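# Move the shelf board from cart onto wall brackets

## Task

Take the shelf board off the cart and set it level so it rests on both wall brackets, slid back until it touches the wall. Either or both robots may work on it, and the cart may be moved. Afterwards the grippers must release it and the robots must back away. The task fails if any robot topples over or is left leaning.

## Robot and tools

ROBOTS. Two identical Hello Robot Stretch 4 units, r1 and r2. Each has an omni-wheel base, a lift riding up a mast, a telescoping arm that extends forward, a wrist with yaw, pitch and roll joints, a two-finger gripper and four cameras. Each is about 1.6 m tall, and its base edge is at most 0.23 m from the base origin. A loose object may occasionally get nudged by something external.

FRAMES. Every robot reports in its own frames. Base frame: origin on the floor below the base centre, x forward, y left, z up. hand_pose is a fixed point between the open fingertips, given in that base frame; with all wrist joints at 0 its axes line up with the base axes, and the printed value may be a little off. The odometry frame is the base frame where the robot stood when the scene began. Only images, lidar_m and wrist_depth_mm reveal where the two robots are relative to each other.

execute_actions(actions, cameras). actions is a list holding one action or nothing; an empty list only reports state and pictures. The action is an object keyed by "r1" and/or "r2". Each robot entry may hold:
- base: exactly one relative move, measured from where the base last reported itself. translate_m (-2 to 2 m, + forward, no turning), strafe_m (-2 to 2 m, + left, no turning), or rotate_rad (-3.2 to 3.2 rad, + counter-clockwise seen from above).
- joints: absolute targets by name. lift_m 0 to 1.2 m; arm_m 0 to 0.55 m (extension); wrist_yaw_rad -1.134 to 4.276 (0 points forward, + turns left, 3.14 is stowed, beyond 3.4 the arm may block it); wrist_pitch_rad -1.117 to 4.259 (0 level, 1.57 pointing down); wrist_roll_rad -1.117 to 4.259 (0 keeps the fingers level, + turns clockwise viewed from behind the gripper); gripper_m -0.038 to 0.141 m, the fingertip gap (below 0 they squeeze each other). Done tolerances: lift and arm ±0.004, yaw and roll ±0.02, pitch ±0.05, gripper ±0.004.
- pace: "slow", "default", "fast" or "max"; base speed up to 0.1/0.3/0.4/0.6 m/s and turning up to 1/2/3/4 rad/s. A raised lift (above 0.2) lowers these caps, down to 0.3 m/s and 1 rad/s at lift 1.2.
- contact_limits: {"arm_m": value}, 0 (gentlest) to 0.75 (firmest), 0.5 if omitted; how hard the arm may press before halting.
- end_of_arm: "enable_torque", sent by itself, re-powers wrist or gripper motors that shut off.
All motions in one action start at once and may finish at different times; no action runs past 15 s. A joint target outside its range is clipped and reported; any other bad value or unknown key rejects the whole call with nothing moving. A robot or joint left out may keep pushing toward an earlier target. cameras lists which images to return (r1_head_camera, r1_head_left_camera, r1_head_right_camera, r1_wrist_camera, the same four for r2, or "all"); omitted or null means all, [] means none. Example: {"r1": {"base": {"translate_m": 0.3}, "joints": {"gripper_m": 0.05}, "pace": "fast"}}. To unfold a wrist at the start, lift_m 0.4 with wrist_yaw_rad 0 in one action works.

Other tools: wait(seconds 0 to 10) lets the scene run and returns state and pictures. zoom_image(camera, region [x0, y0, x1, y1] in pixels from the top-left, at most 504 by 504) enlarges part of that camera's most recent full image. read_manual(section "licences") only returns licence text. finished_scene(scene) closes the scene for good; the board must already be in place and stay there.

RESULTS. base_status and joint_status: "done" (for the base, wheels turned the commanded amount even if slipping), "off_target", "contact_stop_at_<key>" (blocked; that part goes slack, a slack lift may sink, slack wheels may roll), "limit_stop_at_<name>" (e.g. own_body for self-collision, likely with the gripper pitched up and rolled; tilt when leaning over 6 degrees, after which lift, arm and wheels go slack and ignore commands), "time_out", "torque_fault" (wrist motor went limp; send enable_torque). on_its_own covers what the call didn't command; "held at" there is the target being held. lidar_m: 12 distances in metres from the base origin, 30-degree sectors, first straight ahead, counter-clockwise (4th left, 7th behind, 10th right); "-" means nothing seen or closer than 0.25 m; it sees from about 0.15 m up to robot height and can miss glass, thin legs and things behind. wrist_depth_mm: 7x7 grid of wrist-camera depths, 100 to 2000 mm, row by row from top left. base_odometry counts wheel turns, heading -3.142 to 3.142; if turned_by_wheels and turned_by_imu differ by over about 0.1 rad, the base hit something or slipped. base_tilt in degrees (forward, right positive, bias up to 1.5). motor_effort is percent of maximum, bracket is the peak of the last action; for wheels, positive means turning right. A clear gripper effort change signals a firm grip; the gripper_m reading does not show holding.

GRIPPING. Command gripper_m below the object's width; a lower value squeezes harder and pulls the object inward. Fingertips pressed onto a surface can jam; raise the lift.

AVOID. Any robot-to-robot press (fails everything); once bases touch, even millimetres more is too much. When both robots carry the board, their travel can differ by up to 3 cm per metre, which strains the hands and can tip a robot. Driving or turning with over 1 kg held and arm_m above 0.2, especially at fast paces, or pushing hard with a high gripper, can tip it over. A level gripper holding over about 2 kg faults the wrist. Avoid drops, slams and strong pushes. If a call reports a stop, later calls in the same reply are skipped.

CAMERAS. Calibration (K, distortion, T_world_to_cam) is given per camera relative to its own robot's base frame, with small errors, larger for the wrist camera at long arm extensions.

Each tool is called after "Emit:" as name(argument=value, ...), one argument or row to a line, values as JSON.

## Session

Emit:
execute_actions(
  actions=[],
)

Scene clock: 0.00 s.
r1.base_odometry: x=+0.000 y=+0.000 heading=+0.000 (m, m, rad; r1's odometry frame)
r1.turned_by_wheels: +0.000 (rad since the last result)
r1.turned_by_imu: +0.000 (rad since the last result)
r1.base_tilt: forward=+0.6 right=+0.7 (deg)
r1.lidar_m: 3.95 3.50 2.31 1.40 1.22 1.25 1.40 1.19 1.22 1.47 2.76 6.49
r1.base_status: not commanded
r1.joint_positions: lift_m=+0.124 arm_m=+0.000 wrist_yaw_rad=+3.101 wrist_pitch_rad=-0.006 wrist_roll_rad=-0.018 gripper_m=+0.057
r1.joint_status: not commanded
r1.motor_effort: lift_m=+20 arm_m=-1 wrist_yaw_rad=-2 wrist_pitch_rad=-8 wrist_roll_rad=-2 gripper_m=-3 wheel_0=+0 wheel_1=+0 wheel_2=-2 (%)
r1.hand_pose: x=-0.1142 y=+0.0990 z=+0.3034 quat_wxyz=(+0.020, +0.003, -0.009, +1.000) (m; r1's base frame)
r1.wrist_depth_mm: - 143 1537 1808 1464 1205 1042 / - 141 1576 1808 1397 1205 1042 / - 128 205 1756 1430 1182 1060 / 110 142 262 1756 1464 1229 1060 / 1060 1281 1499 1708 1430 1205 1060 / 1098 1205 204 1229 194 1118 1008 / 854 831 809 126 809 707 778
r2.base_odometry: x=+0.000 y=+0.000 heading=+0.000 (m, m, rad; r2's odometry frame)
r2.turned_by_wheels: +0.000 (rad since the last result)
r2.turned_by_imu: +0.000 (rad since the last result)
r2.base_tilt: forward=-0.5 right=+0.0 (deg)
r2.lidar_m: 6.79 4.25 3.18 2.34 1.08 0.82 0.78 0.85 1.31 1.45 1.60 2.31
r2.base_status: not commanded
r2.joint_positions: lift_m=+0.134 arm_m=+0.003 wrist_yaw_rad=+3.053 wrist_pitch_rad=+0.015 wrist_roll_rad=-0.004 gripper_m=+0.057
r2.joint_status: not commanded
r2.motor_effort: lift_m=+19 arm_m=+0 wrist_yaw_rad=-1 wrist_pitch_rad=-8 wrist_roll_rad=-1 gripper_m=-3 wheel_0=+0 wheel_1=-1 wheel_2=+0 (%)
r2.hand_pose: x=-0.1059 y=+0.1126 z=+0.3078 quat_wxyz=(+0.044, -0.008, -0.002, +0.999) (m; r2's base frame)
r2.wrist_depth_mm: 140 143 931 931 946 946 960 / - 143 960 960 946 960 946 / 107 143 960 931 960 946 960 / 118 144 960 931 946 946 946 / 960 946 960 960 946 946 946 / 946 946 198 931 197 946 931 / 866 820 820 110 842 741 788
pictures: r1_head_camera, r1_head_left_camera, r1_head_right_camera, r1_wrist_camera, r2_head_camera, r2_head_left_camera, r2_head_right_camera, r2_wrist_camera
Images, in order (width x height): r1_head_camera 420x560, r1_head_left_camera 420x672, r1_head_right_camera 420x672, r1_wrist_camera 616x392, r2_head_camera 420x560, r2_head_left_camera 420x672, r2_head_right_camera 420x672, r2_wrist_camera 616x392.

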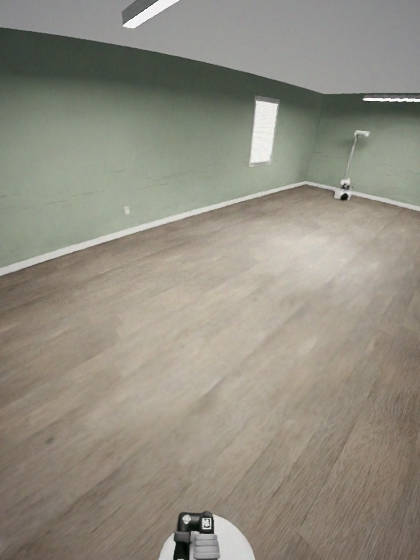

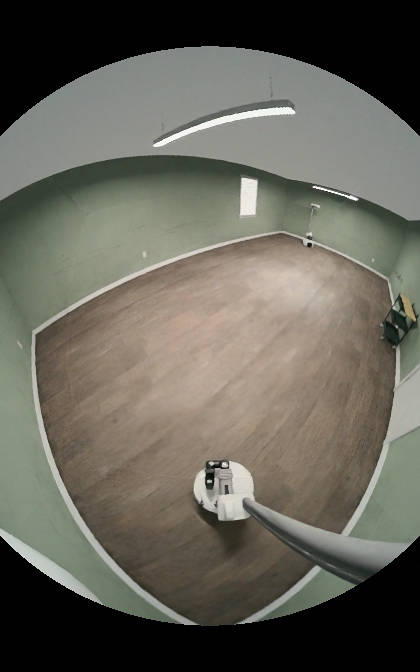

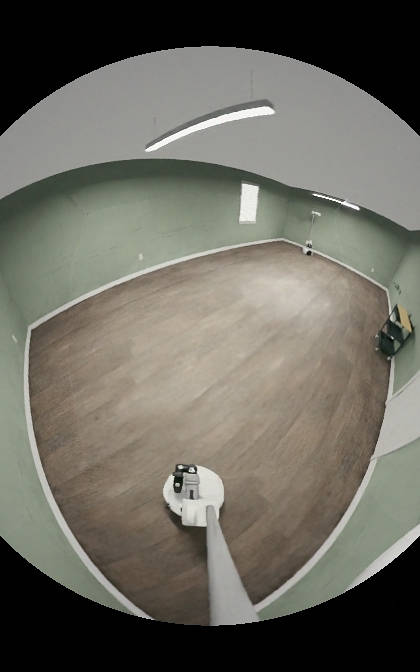

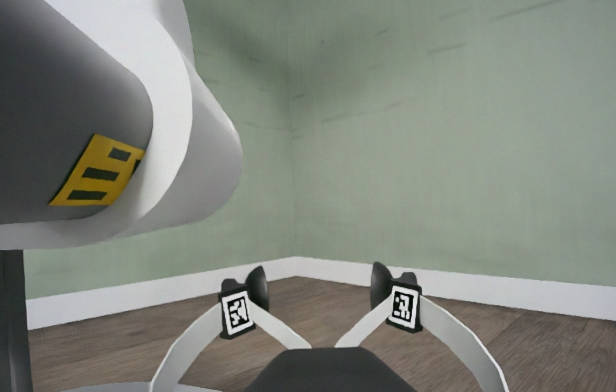

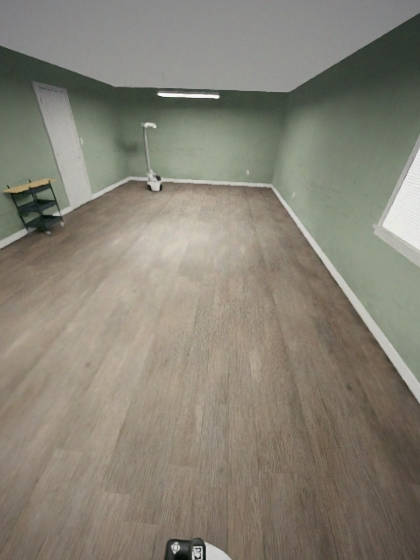

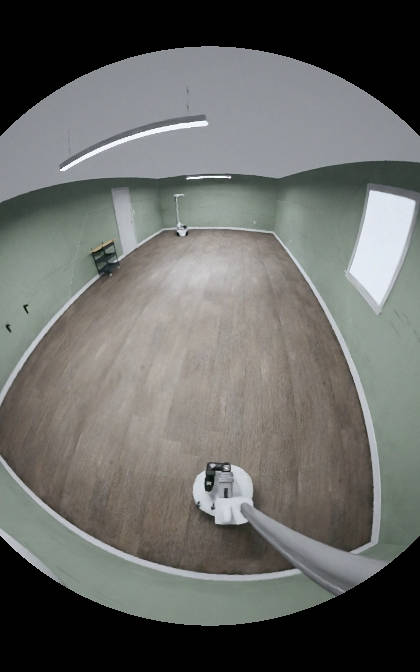

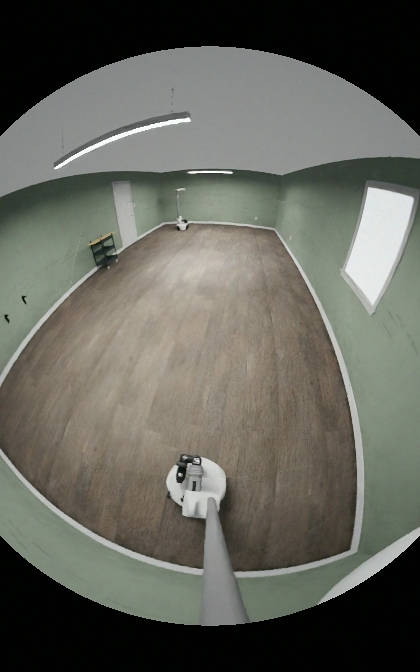

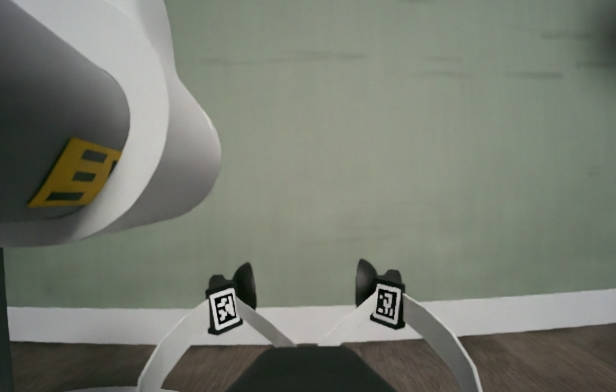

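Emit:
execute_actions(
  actions=[
    {"r1":{"base":{"rotate_rad":-0.84},"joints":{"lift_m":0.6,"wrist_yaw_rad":0},"pace":"fast"},"r2":{"base":{"rotate_rad":0.5},"joints":{"lift_m":0.6,"wrist_yaw_rad":0},"pace":"fast"}},
  ],
  cameras=["r1_head_camera","r2_head_camera"],
)

Emit:
execute_actions(
  actions=[
    {"r1":{"base":{"translate_m":1.8},"pace":"max"},"r2":{"base":{"translate_m":2},"pace":"max"}},
  ],
  cameras=["r1_head_camera","r1_head_right_camera","r2_head_camera","r2_head_left_camera"],
)

Scene clock: 13.50 s.
r1.base_odometry: x=+0.000 y=+0.000 heading=-0.839 (m, m, rad; r1's odometry frame)
r1.turned_by_wheels: -0.839 (rad since the last result)
r1.turned_by_imu: -0.824 (rad since the last result)
r1.base_tilt: forward=+0.7 right=+0.7 (deg)
r1.lidar_m: 3.25 4.99 3.67 3.51 1.76 1.32 1.23 1.31 1.29 1.22 1.28 1.74
r1.base_status: done
r1.joint_positions: lift_m=+0.600 arm_m=+0.000 wrist_yaw_rad=+0.000 wrist_pitch_rad=-0.006 wrist_roll_rad=-0.018 gripper_m=+0.057
r1.joint_status: all done
r1.motor_effort: lift_m=+23(25) arm_m=-1(1) wrist_yaw_rad=-2(7) wrist_pitch_rad=-8(7) wrist_roll_rad=-2(2) gripper_m=-3(4) wheel_0=+2(11) wheel_1=+4(13) wheel_2=+2(12) (%)
r1.hand_pose: x=+0.4591 y=-0.0873 z=+0.7796 quat_wxyz=(+1.000, -0.009, -0.003, +0.000) (m; r1's base frame)
r1.wrist_depth_mm: - - - - - - 1576 / - - - - - - 1537 / - - - - - - 1618 / - - - - - - 1618 / - - - - - - 1661 / - - 203 - 195 - 1618 / - 1863 1921 126 1808 1618 1618
r2.base_odometry: x=+0.000 y=+0.000 heading=+0.500 (m, m, rad; r2's odometry frame)
r2.turned_by_wheels: +0.500 (rad since the last result)
r2.turned_by_imu: +0.513 (rad since the last result)
r2.base_tilt: forward=-0.5 right=-0.2 (deg)
r2.lidar_m: 4.29 3.21 2.51 1.10 0.82 0.79 0.86 1.26 1.48 1.60 2.32 6.56
r2.base_status: done
r2.joint_positions: lift_m=+0.600 arm_m=+0.003 wrist_yaw_rad=+0.001 wrist_pitch_rad=+0.015 wrist_roll_rad=-0.004 gripper_m=+0.057
r2.joint_status: all done
r2.motor_effort: lift_m=+21(23) arm_m=-1(0) wrist_yaw_rad=-2(4) wrist_pitch_rad=-8(8) wrist_roll_rad=-3(0) gripper_m=-4(3) wheel_0=+1(7) wheel_1=+1(8) wheel_2=+2(5) (%)
r2.hand_pose: x=+0.4622 y=-0.0873 z=+0.7737 quat_wxyz=(+1.000, -0.002, +0.008, +0.000) (m; r2's base frame)
r2.wrist_depth_mm: - - - - - - - / - - - - - - - / - - - - - - - / - - - - - - - / - - - - - - - / - - 198 - 198 - - / 1863 1921 1808 110 1863 1661 1808
pictures: r1_head_camera, r2_head_camera
Images, in order (width x height): r1_head_camera 420x560, r2_head_camera 420x560.

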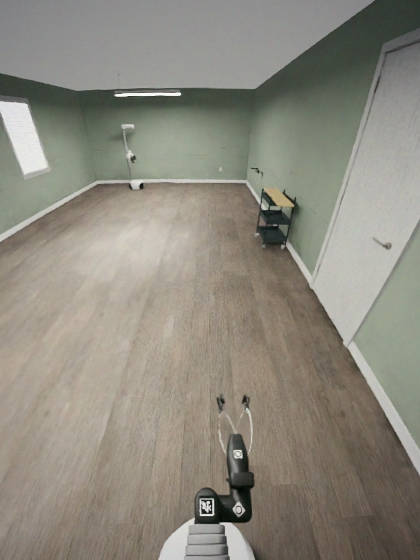

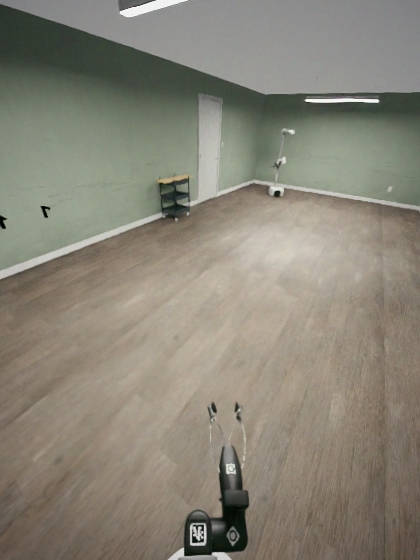

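Scene clock: 19.23 s.
r1.base_odometry: x=+1.203 y=-1.339 heading=-0.839 (m, m, rad; r1's odometry frame)
r1.turned_by_wheels: +0.001 (rad since the last result)
r1.turned_by_imu: +0.009 (rad since the last result)
r1.base_tilt: forward=+0.8 right=+0.8 (deg)
r1.lidar_m: 2.91 3.15 3.62 3.51 3.66 3.14 3.07 1.73 1.24 1.20 1.30 1.31
r1.base_status: done
r1.joint_positions: lift_m=+0.600 arm_m=+0.000 wrist_yaw_rad=+0.000 wrist_pitch_rad=-0.006 wrist_roll_rad=-0.018 gripper_m=+0.057
r1.joint_status: not commanded
r1.motor_effort: lift_m=+22(23) arm_m=-1(1) wrist_yaw_rad=-2(2) wrist_pitch_rad=-7(8) wrist_roll_rad=-2(1) gripper_m=-3(3) wheel_0=+2(9) wheel_1=+5(11) wheel_2=+1(16) (%)
r1.hand_pose: x=+0.4590 y=-0.0874 z=+0.7797 quat_wxyz=(+1.000, -0.009, -0.003, +0.000) (m; r1's base frame)
r1.wrist_depth_mm: - - - - - - 1661 / - - - - - - 1618 / - - - - - - 1618 / - - - - - - 1576 / - - - - - - 1430 / - - 202 - 193 - 1281 / - 1921 1808 126 1808 1430 1336
r2.base_odometry: x=+1.755 y=+0.960 heading=+0.500 (m, m, rad; r2's odometry frame)
r2.turned_by_wheels: +0.000 (rad since the last result)
r2.turned_by_imu: +0.004 (rad since the last result)
r2.base_tilt: forward=-0.6 right=-0.1 (deg)
r2.lidar_m: 2.29 2.17 2.02 2.11 2.50 2.46 2.64 2.69 2.57 2.82 4.09 2.95
r2.base_status: done
r2.joint_positions: lift_m=+0.600 arm_m=+0.003 wrist_yaw_rad=+0.000 wrist_pitch_rad=+0.015 wrist_roll_rad=-0.004 gripper_m=+0.057
r2.joint_status: not commanded
r2.motor_effort: lift_m=+20(21) arm_m=+0(0) wrist_yaw_rad=-1(2) wrist_pitch_rad=-8(7) wrist_roll_rad=-2(1) gripper_m=-2(4) wheel_0=-1(5) wheel_1=-1(5) wheel_2=+0(13) (%)
r2.hand_pose: x=+0.4622 y=-0.0874 z=+0.7738 quat_wxyz=(+1.000, -0.002, +0.008, +0.000) (m; r2's base frame)
r2.wrist_depth_mm: 1808 - - - - - - / 1808 - - - - - - / 1863 - - - - - - / 1863 - - - - - - / 1863 - - - - - - / 1756 - 198 - 196 - - / 1756 1863 1863 110 1863 1618 1808
pictures: r1_head_camera, r1_head_right_camera, r2_head_camera, r2_head_left_camera
Images, in order (width x height): r1_head_camera 420x560, r1_head_right_camera 420x672, r2_head_camera 420x560, r2_head_left_camera 420x672.

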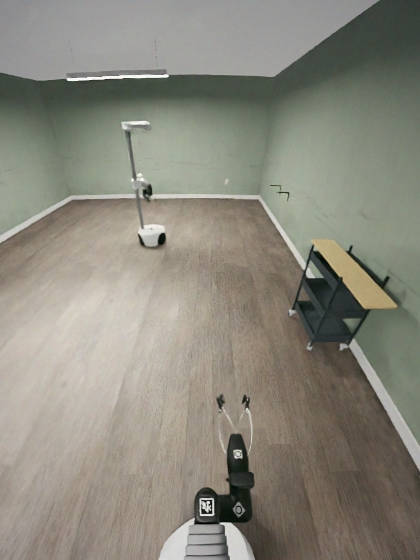

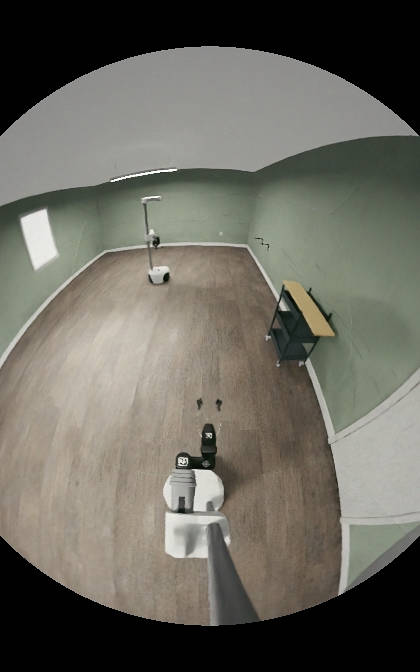

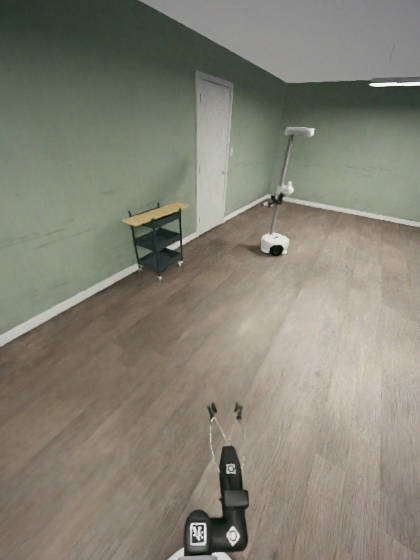

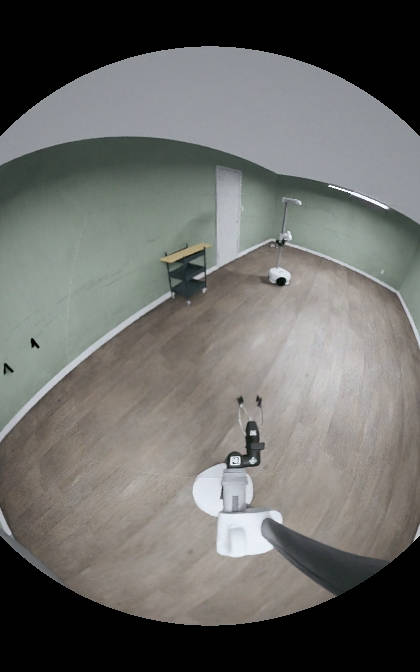

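Emit:
zoom_image(
  camera="r1_head_camera",
  region=[250,170,420,360],
)

Region (250, 170, 420, 360) of r1_head_camera's 420x560 image, scaled by 2.653, with more detail than that image has; it fills the left 451 columns of this view, and the rest is white.

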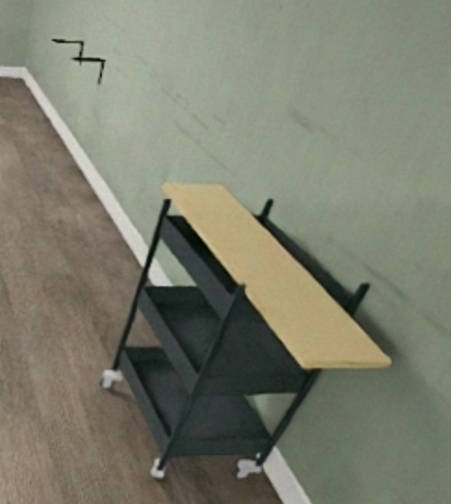

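Emit:
execute_actions(
  actions=[
    {"r1":{"base":{"translate_m":1.08},"joints":{"wrist_roll_rad":1.57,"gripper_m":0.09,"lift_m":0.57},"pace":"max"},"r2":{"base":{"translate_m":0.75},"joints":{"wrist_roll_rad":1.57,"gripper_m":0.09,"lift_m":0.57},"pace":"max"}},
  ],
  cameras=[],
)

Emit:
execute_actions(
  actions=[
    {"r1":{"base":{"rotate_rad":-1.58},"pace":"fast"},"r2":{"base":{"rotate_rad":1.0},"pace":"fast"}},
  ],
)

Scene clock: 50.73 s.
r1.base_odometry: x=+1.925 y=-2.142 heading=-0.838 (m, m, rad; r1's odometry frame)
r1.turned_by_wheels: +0.000 (rad since the last result)
r1.turned_by_imu: +0.007 (rad since the last result)
r1.base_tilt: forward=+0.9 right=+0.7 (deg)
r1.lidar_m: 1.10 1.31 3.59 3.49 3.65 4.28 - 1.71 1.30 0.83 0.88 1.82
r1.base_status: done
r1.joint_positions: lift_m=+0.570 arm_m=+0.000 wrist_yaw_rad=+0.000 wrist_pitch_rad=-0.006 wrist_roll_rad=+1.570 gripper_m=+0.090
r1.joint_status: all done
r1.motor_effort: lift_m=+18(19) arm_m=-1(1) wrist_yaw_rad=-1(2) wrist_pitch_rad=-9(8) wrist_roll_rad=+2(2) gripper_m=-2(2) wheel_0=+1(5) wheel_1=+2(9) wheel_2=+1(15) (%)
r1.hand_pose: x=+0.4590 y=-0.0874 z=+0.7500 quat_wxyz=(+0.707, +0.707, -0.002, +0.002) (m; r1's base frame)
r1.wrist_depth_mm: - - - - - 1464 1025 / - - - - - 1464 1025 / - - - - - 1537 1060 / - - - - - 1537 1078 / - - - - - 1576 1098 / - - 198 - 213 1160 1098 / - 1336 - 125 - 1098 1078
r2.base_odometry: x=+2.413 y=+1.319 heading=+0.500 (m, m, rad; r2's odometry frame)
r2.turned_by_wheels: +0.000 (rad since the last result)
r2.turned_by_imu: +0.002 (rad since the last result)
r2.base_tilt: forward=-0.7 right=-0.2 (deg)
r2.lidar_m: 1.18 1.56 1.67 1.78 2.63 3.08 3.31 3.10 3.04 3.25 4.74 1.37
r2.base_status: done
r2.joint_positions: lift_m=+0.570 arm_m=+0.003 wrist_yaw_rad=+0.000 wrist_pitch_rad=+0.015 wrist_roll_rad=+1.570 gripper_m=+0.090
r2.joint_status: all done
r2.motor_effort: lift_m=+18(20) arm_m=-1(0) wrist_yaw_rad=+0(1) wrist_pitch_rad=-8(8) wrist_roll_rad=+0(4) gripper_m=-2(3) wheel_0=-2(8) wheel_1=-2(7) wheel_2=+1(10) (%)
r2.hand_pose: x=+0.4622 y=-0.0874 z=+0.7439 quat_wxyz=(+0.707, +0.707, +0.005, -0.005) (m; r2's base frame)
r2.wrist_depth_mm: - - - - - 1205 1060 / 1229 - - - - 1138 1042 / - - - - - 1281 1042 / - - - - - 1576 1042 / - - - - - 1537 1042 / - - 204 - 220 1430 1042 / 1863 1808 1921 110 1756 1336 1098
pictures: none
No camera images: the call's "cameras" was empty. Leave "cameras" out to get every camera's image.

Scene clock: 52.50 s.
r1.base_odometry: x=+1.925 y=-2.142 heading=-2.418 (m, m, rad; r1's odometry frame)
r1.turned_by_wheels: -1.579 (rad since the last result)
r1.turned_by_imu: -1.553 (rad since the last result)
r1.base_tilt: forward=+0.7 right=+0.6 (deg)
r1.lidar_m: 0.84 0.88 1.81 1.38 1.36 3.65 3.59 3.65 4.24 4.12 1.73 1.28
r1.base_status: done
r1.joint_positions: lift_m=+0.570 arm_m=+0.000 wrist_yaw_rad=+0.000 wrist_pitch_rad=-0.006 wrist_roll_rad=+1.570 gripper_m=+0.090
r1.joint_status: not commanded
r1.motor_effort: lift_m=+18(18) arm_m=-1(1) wrist_yaw_rad=-1(2) wrist_pitch_rad=-8(8) wrist_roll_rad=+1(0) gripper_m=-1(1) wheel_0=+2(12) wheel_1=+3(14) wheel_2=+4(12) (%)
r1.hand_pose: x=+0.4590 y=-0.0874 z=+0.7500 quat_wxyz=(+0.707, +0.707, -0.002, +0.002) (m; r1's base frame)
r1.wrist_depth_mm: 1060 1042 1042 1025 1042 1025 1008 / 1025 1008 1060 1008 1042 1060 1025 / 1042 1008 1042 1042 1025 1025 1008 / 1008 1025 1025 1042 1008 1042 1008 / 1025 1008 1025 1025 1025 1025 991 / 1008 1008 199 1025 213 1025 917 / 1008 1025 1008 125 946 609 878
r2.base_odometry: x=+2.413 y=+1.319 heading=+1.500 (m, m, rad; r2's odometry frame)
r2.turned_by_wheels: +1.000 (rad since the last result)
r2.turned_by_imu: +1.023 (rad since the last result)
r2.base_tilt: forward=-0.5 right=-0.2 (deg)
r2.lidar_m: 1.68 1.79 2.49 3.09 3.25 3.13 3.06 3.22 4.53 1.38 1.41 1.54
r2.base_status: done
r2.joint_positions: lift_m=+0.570 arm_m=+0.003 wrist_yaw_rad=+0.000 wrist_pitch_rad=+0.015 wrist_roll_rad=+1.570 gripper_m=+0.090
r2.joint_status: not commanded
r2.motor_effort: lift_m=+18(18) arm_m=-1(1) wrist_yaw_rad=+0(1) wrist_pitch_rad=-9(8) wrist_roll_rad=-1(0) gripper_m=-2(3) wheel_0=+0(9) wheel_1=+0(9) wheel_2=+0(9) (%)
r2.hand_pose: x=+0.4622 y=-0.0874 z=+0.7439 quat_wxyz=(+0.707, +0.707, +0.005, -0.005) (m; r2's base frame)
r2.wrist_depth_mm: 1430 1430 1464 1430 1499 1464 1042 / 1464 1537 1499 1499 1464 1464 1025 / 1430 1464 1464 1464 1499 1499 1042 / 1464 1464 1499 1499 1499 1499 1060 / 1499 1499 1537 1537 1499 1464 1042 / 1537 1499 203 1499 218 1464 1060 / 1499 1499 1537 110 1537 1336 1098
pictures: r1_head_camera, r1_head_left_camera, r1_head_right_camera, r1_wrist_camera, r2_head_camera, r2_head_left_camera, r2_head_right_camera, r2_wrist_camera
camera_calibration (this result's frames):
r1_wrist_camera: T_world_to_cam=[[0.0281209, 0.0432484, -0.998669, 0.753024], [0.0098798, 0.999003, 0.043541, 0.10913], [0.999556, -0.0110911, 0.0276656, -0.258237], [0, 0, 0, 1]] pos_world=[0.235868, -0.144452, 0.754414]
r2_wrist_camera: T_world_to_cam=[[-0.032171, 0.0340017, -0.998904, 0.754731], [-0.00903111, 0.99937, 0.0343085, 0.120978], [0.999442, 0.010125, -0.0318437, -0.201653], [0, 0, 0, 1]] pos_world=[0.226914, -0.144522, 0.743332]
Images, in order (width x height): r1_head_camera 420x560, r1_head_left_camera 420x672, r1_head_right_camera 420x672, r1_wrist_camera 616x392, r2_head_camera 420x560, r2_head_left_camera 420x672, r2_head_right_camera 420x672, r2_wrist_camera 616x392.

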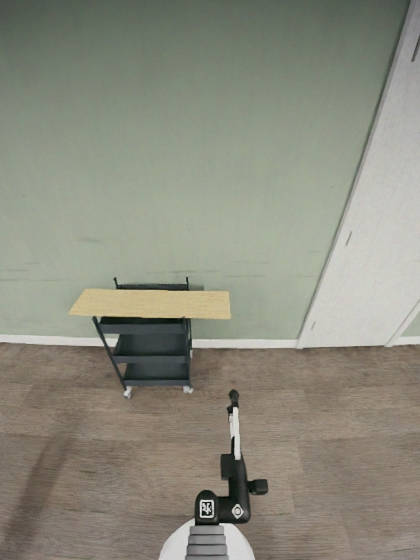

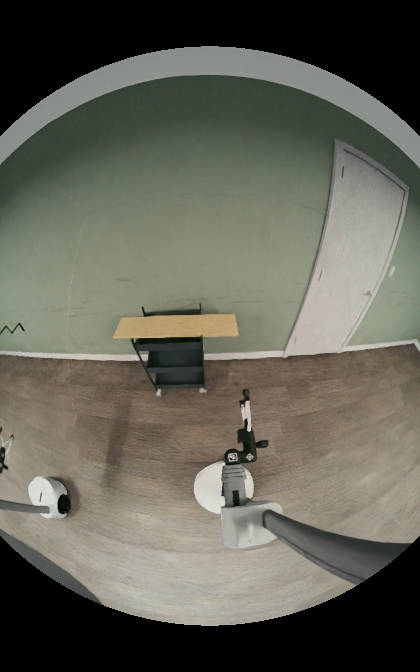

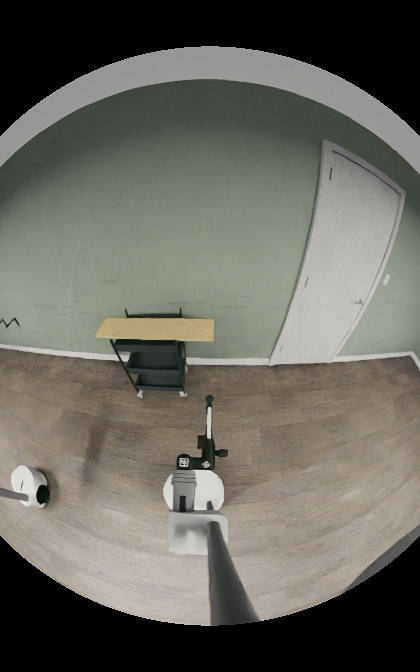

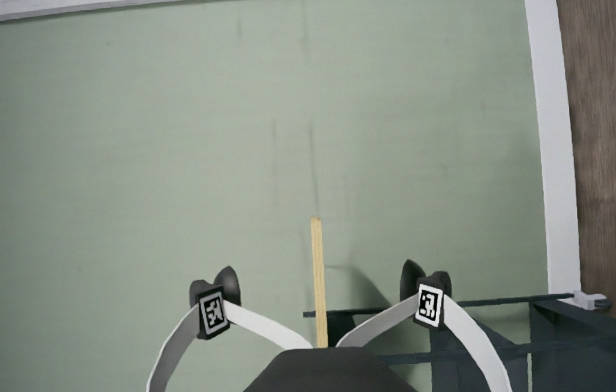

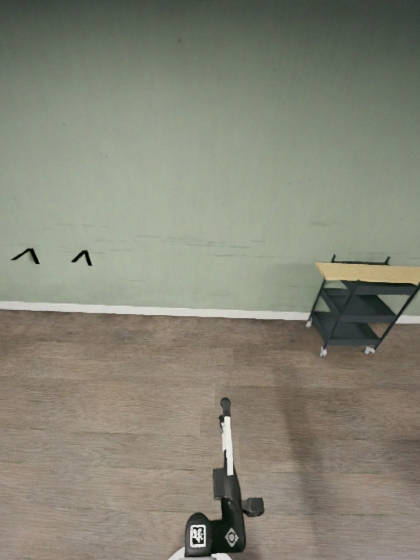

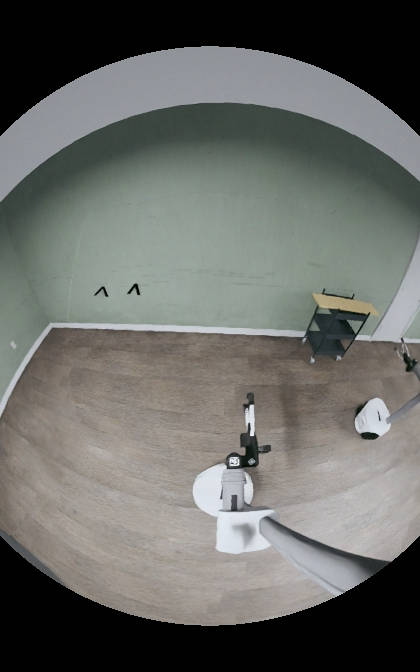

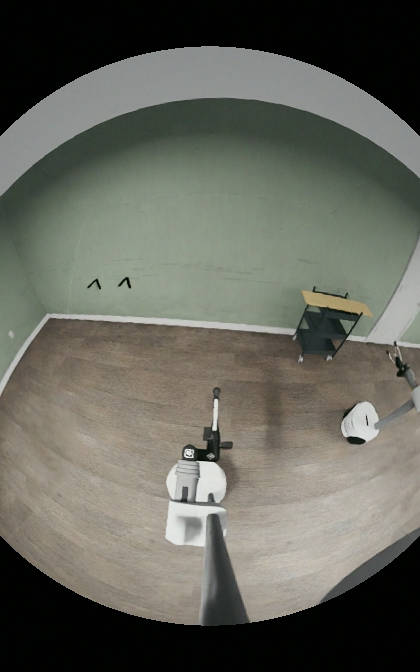

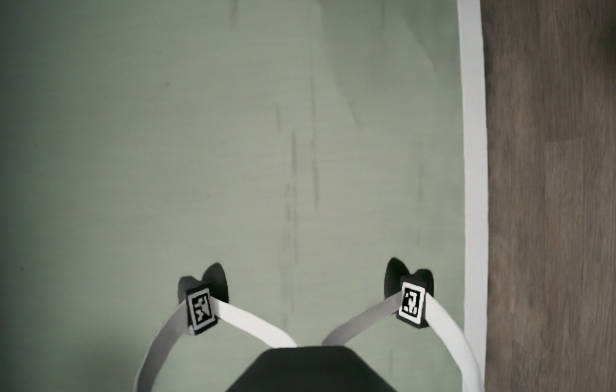

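Emit:
execute_actions(
  actions=[
    {"r1":{"base":{"rotate_rad":-0.025}},"r2":{"base":{"rotate_rad":-0.06}}},
  ],
  cameras=[],
)

Emit:
execute_actions(
  actions=[
    {"r1":{"base":{"strafe_m":0.04}},"r2":{"base":{"strafe_m":-0.65},"pace":"fast"}},
  ],
  cameras=[],
)

Emit:
execute_actions(
  actions=[
    {"r1":{"base":{"translate_m":0.27}},"r2":{"base":{"translate_m":0.68},"pace":"fast"}},
  ],
  cameras=["r1_head_camera","r2_head_camera","r1_wrist_camera","r2_wrist_camera"],
)

Scene clock: 68.27 s.
r1.base_odometry: x=+1.925 y=-2.142 heading=-2.442 (m, m, rad; r1's odometry frame)
r1.turned_by_wheels: -0.024 (rad since the last result)
r1.turned_by_imu: -0.023 (rad since the last result)
r1.base_tilt: forward=+0.8 right=+0.9 (deg)
r1.lidar_m: 0.83 0.87 1.80 1.37 1.37 3.66 3.56 3.65 4.31 4.09 1.78 1.29
r1.base_status: done
r1.joint_positions: lift_m=+0.570 arm_m=+0.000 wrist_yaw_rad=+0.000 wrist_pitch_rad=-0.006 wrist_roll_rad=+1.570 gripper_m=+0.090
r1.joint_status: not commanded
r1.motor_effort: lift_m=+18(18) arm_m=-1(1) wrist_yaw_rad=-2(1) wrist_pitch_rad=-8(8) wrist_roll_rad=-1(0) gripper_m=+1(2) wheel_0=+4(8) wheel_1=+5(8) wheel_2=+2(8) (%)
r1.hand_pose: x=+0.4590 y=-0.0874 z=+0.7500 quat_wxyz=(+0.707, +0.707, -0.002, +0.002) (m; r1's base frame)
r1.wrist_depth_mm: 1042 1060 1060 1042 1025 1042 1025 / 1060 1042 1042 1042 1060 1060 1008 / 1042 1025 1025 1025 1025 1025 991 / 1042 1042 1025 1008 1025 1025 1008 / 1042 1025 1042 1025 1025 1008 991 / 1042 1025 198 1025 213 991 917 / 1008 1025 991 126 1008 634 866
r2.base_odometry: x=+2.413 y=+1.319 heading=+1.440 (m, m, rad; r2's odometry frame)
r2.turned_by_wheels: -0.060 (rad since the last result)
r2.turned_by_imu: -0.061 (rad since the last result)
r2.base_tilt: forward=-0.6 right=-0.2 (deg)
r2.lidar_m: 1.65 1.72 2.36 3.07 3.20 3.21 3.08 3.15 4.23 1.38 1.36 1.57
r2.base_status: done
r2.joint_positions: lift_m=+0.570 arm_m=+0.003 wrist_yaw_rad=+0.000 wrist_pitch_rad=+0.015 wrist_roll_rad=+1.570 gripper_m=+0.090
r2.joint_status: not commanded
r2.motor_effort: lift_m=+18(18) arm_m=+0(0) wrist_yaw_rad=+0(2) wrist_pitch_rad=-8(7) wrist_roll_rad=+1(0) gripper_m=-3(2) wheel_0=+2(2) wheel_1=+1(2) wheel_2=-1(4) (%)
r2.hand_pose: x=+0.4622 y=-0.0874 z=+0.7439 quat_wxyz=(+0.707, +0.707, +0.005, -0.005) (m; r2's base frame)
r2.wrist_depth_mm: 1499 1499 1499 1499 1537 1499 1025 / 1499 1537 1499 1537 1499 1499 1025 / 1464 1464 1464 1499 1499 1499 1060 / 1464 1464 1499 1499 1537 1499 1060 / 1499 1464 1499 1499 1537 1464 1060 / 1464 1499 204 1499 218 1430 1078 / 1499 1537 1537 110 1499 1308 1078
pictures: none
No camera images: the call's "cameras" was empty. Leave "cameras" out to get every camera's image.

Scene clock: 71.03 s.
r1.base_odometry: x=+1.950 y=-2.173 heading=-2.442 (m, m, rad; r1's odometry frame)
r1.turned_by_wheels: +0.000 (rad since the last result)
r1.turned_by_imu: +0.001 (rad since the last result)
r1.base_tilt: forward=+0.7 right=+0.7 (deg)
r1.lidar_m: 0.82 0.87 1.76 0.69 0.69 3.67 3.54 3.60 4.35 4.17 1.79 1.31
r1.base_status: done
r1.joint_positions: lift_m=+0.570 arm_m=+0.000 wrist_yaw_rad=+0.000 wrist_pitch_rad=-0.006 wrist_roll_rad=+1.570 gripper_m=+0.090
r1.joint_status: not commanded
r1.motor_effort: lift_m=+18(18) arm_m=-1(1) wrist_yaw_rad=-1(2) wrist_pitch_rad=-8(8) wrist_roll_rad=+0(2) gripper_m=-2(4) wheel_0=+0(7) wheel_1=+3(9) wheel_2=+0(1) (%)
r1.hand_pose: x=+0.4590 y=-0.0874 z=+0.7500 quat_wxyz=(+0.707, +0.707, -0.002, +0.002) (m; r1's base frame)
r1.wrist_depth_mm: 1078 1042 1042 1025 1042 1060 1025 / 1042 1060 1060 1078 1042 1042 1008 / 1025 1042 1025 1025 1042 991 1008 / 1025 1025 1025 1042 1008 1025 1008 / 1042 1008 991 1008 1042 1060 991 / 1008 991 198 991 213 931 917 / 1025 976 1008 126 931 603 917
r2.base_odometry: x=+3.057 y=+1.234 heading=+1.440 (m, m, rad; r2's odometry frame)
r2.turned_by_wheels: +0.000 (rad since the last result)
r2.turned_by_imu: -0.001 (rad since the last result)
r2.base_tilt: forward=-0.6 right=-0.1 (deg)
r2.lidar_m: 1.30 1.75 2.23 3.74 3.86 3.19 3.05 3.16 4.20 5.00 0.75 1.30
r2.base_status: done
r2.joint_positions: lift_m=+0.570 arm_m=+0.003 wrist_yaw_rad=+0.000 wrist_pitch_rad=+0.015 wrist_roll_rad=+1.570 gripper_m=+0.090
r2.joint_status: not commanded
r2.motor_effort: lift_m=+18(18) arm_m=-1(0) wrist_yaw_rad=+0(0) wrist_pitch_rad=-8(8) wrist_roll_rad=+0(1) gripper_m=-2(1) wheel_0=-1(12) wheel_1=+1(10) wheel_2=-1(3) (%)
r2.hand_pose: x=+0.4622 y=-0.0874 z=+0.7439 quat_wxyz=(+0.707, +0.707, +0.005, -0.005) (m; r2's base frame)
r2.wrist_depth_mm: 1537 1537 1537 1576 1499 1255 1042 / 1499 1499 1499 1499 1537 1308 1025 / 1537 1537 1537 1537 1537 1281 1042 / 1537 1537 1537 1537 1537 1537 1042 / 1499 1499 1499 1537 1537 1537 1042 / 1499 1499 204 1537 219 1464 1042 / 1464 1499 1499 110 1499 1336 1098
pictures: none
No camera images: the call's "cameras" was empty. Leave "cameras" out to get every camera's image.

Scene clock: 74.10 s.
r1.base_odometry: x=+1.744 y=-2.347 heading=-2.442 (m, m, rad; r1's odometry frame)
r1.turned_by_wheels: +0.000 (rad since the last result)
r1.turned_by_imu: +0.002 (rad since the last result)
r1.base_tilt: forward=+0.6 right=+0.6 (deg)
r1.lidar_m: 0.56 0.55 0.68 0.62 0.70 3.96 3.83 3.87 4.37 4.12 1.39 1.03
r1.base_status: done
r1.joint_positions: lift_m=+0.570 arm_m=+0.000 wrist_yaw_rad=+0.000 wrist_pitch_rad=-0.006 wrist_roll_rad=+1.570 gripper_m=+0.090
r1.joint_status: not commanded
r1.motor_effort: lift_m=+18(18) arm_m=-1(1) wrist_yaw_rad=-2(2) wrist_pitch_rad=-9(9) wrist_roll_rad=-2(1) gripper_m=-1(0) wheel_0=+2(3) wheel_1=+5(4) wheel_2=-3(10) (%)
r1.hand_pose: x=+0.4590 y=-0.0874 z=+0.7500 quat_wxyz=(+0.707, +0.707, -0.002, +0.002) (m; r1's base frame)
r1.wrist_depth_mm: 788 788 778 778 778 768 778 / 788 778 778 768 778 768 778 / 768 759 768 778 768 759 759 / 778 768 768 759 759 768 759 / 768 759 759 759 768 741 759 / 759 759 198 768 213 741 750 / 759 759 741 126 741 640 750
r2.base_odometry: x=+3.146 y=+1.909 heading=+1.440 (m, m, rad; r2's odometry frame)
r2.turned_by_wheels: +0.000 (rad since the last result)
r2.turned_by_imu: +0.001 (rad since the last result)
r2.base_tilt: forward=-0.6 right=-0.2 (deg)
r2.lidar_m: 0.66 1.07 1.41 3.71 3.89 3.90 3.81 3.89 5.19 0.58 0.66 0.66
r2.base_status: done
r2.joint_positions: lift_m=+0.570 arm_m=+0.003 wrist_yaw_rad=+0.000 wrist_pitch_rad=+0.015 wrist_roll_rad=+1.570 gripper_m=+0.090
r2.joint_status: not commanded
r2.motor_effort: lift_m=+18(18) arm_m=-1(1) wrist_yaw_rad=-1(0) wrist_pitch_rad=-8(8) wrist_roll_rad=-1(1) gripper_m=-1(1) wheel_0=-2(5) wheel_1=+0(8) wheel_2=+0(13) (%)
r2.hand_pose: x=+0.4622 y=-0.0874 z=+0.7439 quat_wxyz=(+0.707, +0.707, +0.005, -0.005) (m; r2's base frame)
r2.wrist_depth_mm: 831 831 809 382 820 627 389 / 809 831 809 539 831 683 732 / 820 820 809 831 809 820 831 / 798 809 809 820 820 820 820 / 809 809 831 820 820 820 820 / 798 798 204 798 219 820 820 / 798 798 788 110 809 820 809
pictures: r1_head_camera, r1_wrist_camera, r2_head_camera, r2_wrist_camera
camera_calibration (this result's frames):
r1_wrist_camera: T_world_to_cam=[[0.0281177, 0.0432503, -0.998669, 0.753025], [0.00980681, 0.999004, 0.0435409, 0.109142], [0.999557, -0.011018, 0.0276656, -0.258237], [0, 0, 0, 1]] pos_world=[0.235879, -0.144447, 0.754414]
r2_wrist_camera: T_world_to_cam=[[-0.0321705, 0.034002, -0.998904, 0.754731], [-0.00901796, 0.999371, 0.0343084, 0.120976], [0.999442, 0.0101118, -0.0318436, -0.201653], [0, 0, 0, 1]] pos_world=[0.226912, -0.144523, 0.743332]
Images, in order (width x height): r1_head_camera 420x560, r1_wrist_camera 616x392, r2_head_camera 420x560, r2_wrist_camera 616x392.

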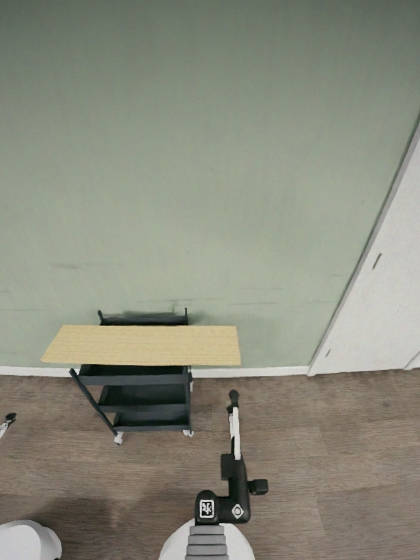

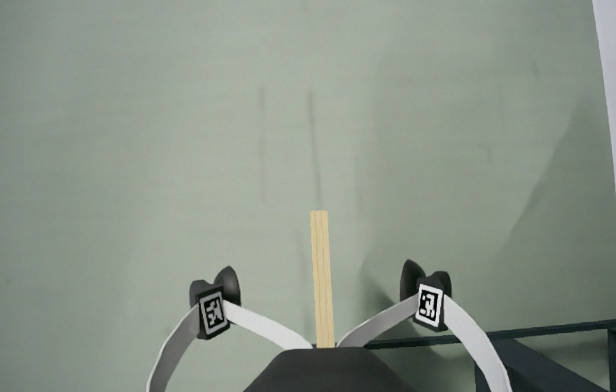

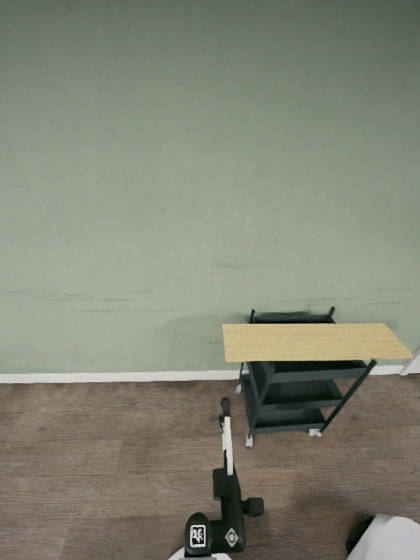

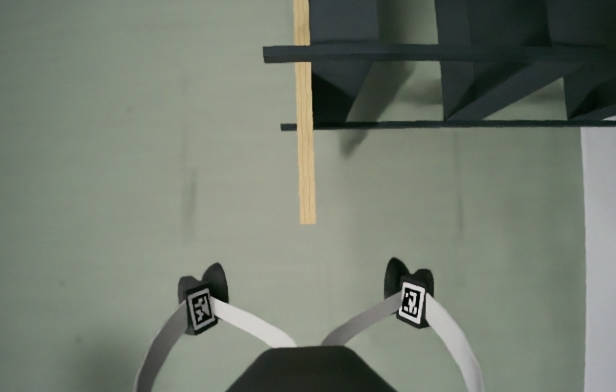

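Emit:
execute_actions(
  actions=[
    {"r1":{"base":{"strafe_m":0.02},"joints":{"arm_m":0.08}},"r2":{"base":{"strafe_m":-0.07},"joints":{"arm_m":0.08}}},
  ],
  cameras=[],
)

Emit:
execute_actions(
  actions=[
    {"r1":{"base":{"translate_m":0.14}},"r2":{"base":{"translate_m":0.18}}},
  ],
  cameras=["r1_head_camera","r2_head_camera","r1_wrist_camera","r2_wrist_camera"],
)

Scene clock: 94.07 s.
r1.base_odometry: x=+1.757 y=-2.362 heading=-2.441 (m, m, rad; r1's odometry frame)
r1.turned_by_wheels: +0.000 (rad since the last result)
r1.turned_by_imu: +0.001 (rad since the last result)
r1.base_tilt: forward=+0.7 right=+0.7 (deg)
r1.lidar_m: 0.56 0.58 0.62 0.52 0.56 3.95 3.86 3.91 4.34 4.06 1.39 1.04
r1.base_status: done
r1.joint_positions: lift_m=+0.570 arm_m=+0.079 wrist_yaw_rad=+0.000 wrist_pitch_rad=-0.006 wrist_roll_rad=+1.570 gripper_m=+0.090
r1.joint_status: all done
r1.motor_effort: lift_m=+18(18) arm_m=+4(4) wrist_yaw_rad=-2(1) wrist_pitch_rad=-8(8) wrist_roll_rad=+0(0) gripper_m=-1(2) wheel_0=+0(9) wheel_1=+3(10) wheel_2=+0(4) (%)
r1.hand_pose: x=+0.5385 y=-0.0874 z=+0.7500 quat_wxyz=(+0.707, +0.707, -0.002, +0.002) (m; r1's base frame)
r1.wrist_depth_mm: 699 707 699 707 707 691 683 / 699 699 691 676 691 691 691 / 691 683 683 699 683 676 691 / 683 683 691 691 683 683 683 / 676 676 683 676 683 676 668 / 683 668 199 668 213 661 668 / 676 676 668 126 668 580 530
r2.base_odometry: x=+3.215 y=+1.900 heading=+1.440 (m, m, rad; r2's odometry frame)
r2.turned_by_wheels: +0.000 (rad since the last result)
r2.turned_by_imu: +0.001 (rad since the last result)
r2.base_tilt: forward=-0.8 right=-0.2 (deg)
r2.lidar_m: 0.65 1.07 1.46 3.71 3.98 3.91 3.81 3.88 5.16 0.52 0.57 0.63
r2.base_status: done
r2.joint_positions: lift_m=+0.570 arm_m=+0.079 wrist_yaw_rad=+0.000 wrist_pitch_rad=+0.015 wrist_roll_rad=+1.570 gripper_m=+0.090
r2.joint_status: all done
r2.motor_effort: lift_m=+18(18) arm_m=+5(7) wrist_yaw_rad=-1(1) wrist_pitch_rad=-8(8) wrist_roll_rad=-1(0) gripper_m=-2(3) wheel_0=+0(9) wheel_1=+1(8) wheel_2=+1(3) (%)
r2.hand_pose: x=+0.5385 y=-0.0874 z=+0.7439 quat_wxyz=(+0.707, +0.707, +0.005, -0.005) (m; r2's base frame)
r2.wrist_depth_mm: 732 732 741 368 310 654 484 / 732 750 741 307 307 597 459 / 741 732 732 634 741 654 750 / 723 732 741 741 741 741 741 / 732 732 732 723 732 750 750 / 723 732 203 732 218 741 741 / 723 732 723 110 732 741 741
pictures: none
No camera images: the call's "cameras" was empty. Leave "cameras" out to get every camera's image.

Scene clock: 96.03 s.
r1.base_odometry: x=+1.650 y=-2.452 heading=-2.441 (m, m, rad; r1's odometry frame)
r1.turned_by_wheels: +0.000 (rad since the last result)
r1.turned_by_imu: +0.001 (rad since the last result)
r1.base_tilt: forward=+0.6 right=+0.7 (deg)
r1.lidar_m: 0.42 0.44 0.60 0.53 0.60 4.08 3.98 4.05 4.37 3.49 1.16 0.49
r1.base_status: done
r1.joint_positions: lift_m=+0.570 arm_m=+0.079 wrist_yaw_rad=+0.000 wrist_pitch_rad=-0.006 wrist_roll_rad=+1.570 gripper_m=+0.090
r1.joint_status: not commanded
r1.motor_effort: lift_m=+18(18) arm_m=+4(5) wrist_yaw_rad=-2(2) wrist_pitch_rad=-9(8) wrist_roll_rad=-1(2) gripper_m=+0(3) wheel_0=+2(7) wheel_1=+4(9) wheel_2=-2(11) (%)
r1.hand_pose: x=+0.5386 y=-0.0874 z=+0.7500 quat_wxyz=(+0.707, +0.707, -0.002, +0.002) (m; r1's base frame)
r1.wrist_depth_mm: 564 564 554 554 554 559 554 / 559 559 559 554 549 549 549 / 554 549 554 544 544 544 544 / 544 554 544 544 544 544 544 / 549 549 544 544 544 539 544 / 554 544 197 544 213 539 539 / 539 535 539 125 535 535 530
r2.base_odometry: x=+3.239 y=+2.078 heading=+1.440 (m, m, rad; r2's odometry frame)
r2.turned_by_wheels: +0.000 (rad since the last result)
r2.turned_by_imu: +0.000 (rad since the last result)
r2.base_tilt: forward=-0.6 right=-0.4 (deg)
r2.lidar_m: 0.56 0.86 1.18 3.03 3.99 4.06 4.03 4.03 0.72 0.52 0.63 0.47
r2.base_status: done
r2.joint_positions: lift_m=+0.570 arm_m=+0.079 wrist_yaw_rad=+0.000 wrist_pitch_rad=+0.015 wrist_roll_rad=+1.570 gripper_m=+0.090
r2.joint_status: not commanded
r2.motor_effort: lift_m=+18(18) arm_m=+5(5) wrist_yaw_rad=+0(0) wrist_pitch_rad=-8(7) wrist_roll_rad=+1(1) gripper_m=-2(1) wheel_0=+0(4) wheel_1=+1(5) wheel_2=-1(6) (%)
r2.hand_pose: x=+0.5385 y=-0.0874 z=+0.7439 quat_wxyz=(+0.707, +0.707, +0.005, -0.005) (m; r2's base frame)
r2.wrist_depth_mm: 549 554 564 186 177 469 466 / 549 559 559 228 251 559 466 / 549 559 564 387 564 559 459 / 549 549 559 559 554 559 564 / 544 554 554 549 554 559 564 / 549 549 204 554 218 559 554 / 549 544 554 110 559 559 554
pictures: r1_head_camera, r1_wrist_camera, r2_head_camera, r2_wrist_camera
camera_calibration (this result's frames):
r1_wrist_camera: T_world_to_cam=[[0.0281143, 0.0432942, -0.998667, 0.750792], [0.00972255, 0.999003, 0.0435825, 0.108352], [0.999557, -0.0109349, 0.0276654, -0.337726], [0, 0, 0, 1]] pos_world=[0.315415, -0.144442, 0.754412]
r2_wrist_camera: T_world_to_cam=[[-0.0321301, 0.0340513, -0.998903, 0.757181], [-0.00893803, 0.99937, 0.0343547, 0.121609], [0.999444, 0.010032, -0.0318055, -0.277989], [0, 0, 0, 1]] pos_world=[0.30325, -0.144527, 0.743331]
Images, in order (width x height): r1_head_camera 420x560, r1_wrist_camera 616x392, r2_head_camera 420x560, r2_wrist_camera 616x392.

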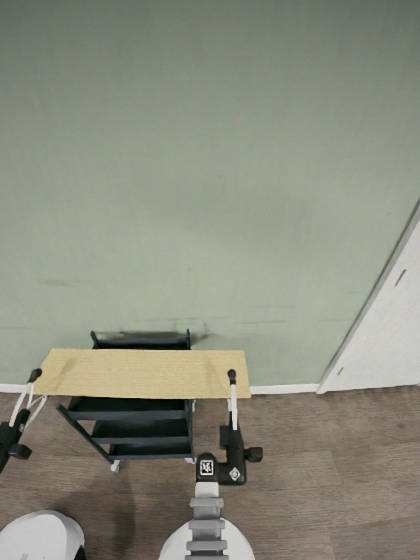

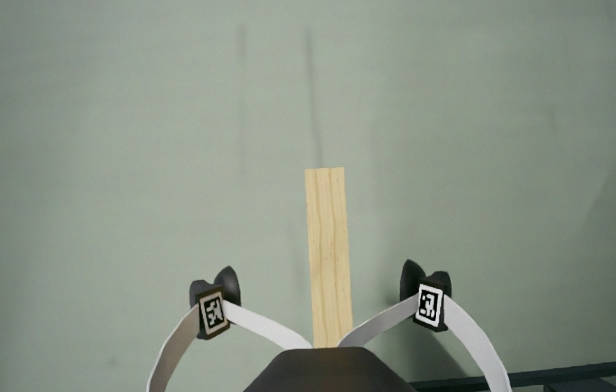

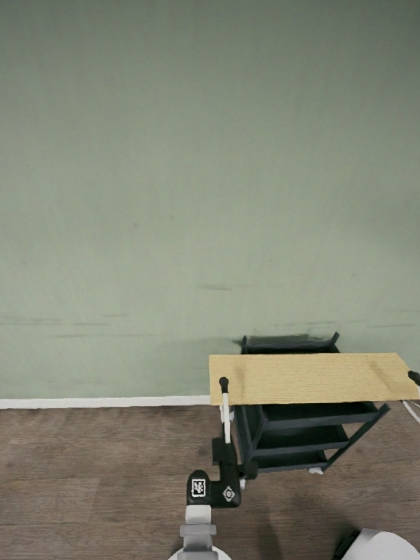

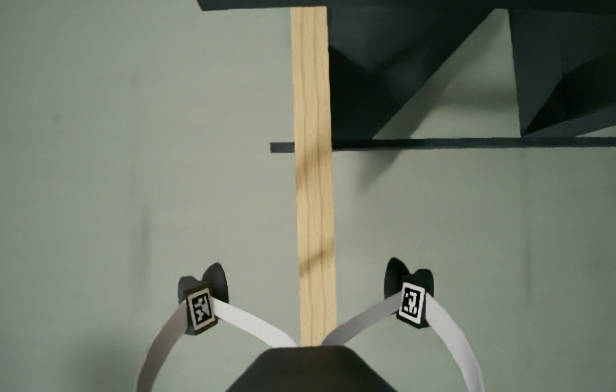

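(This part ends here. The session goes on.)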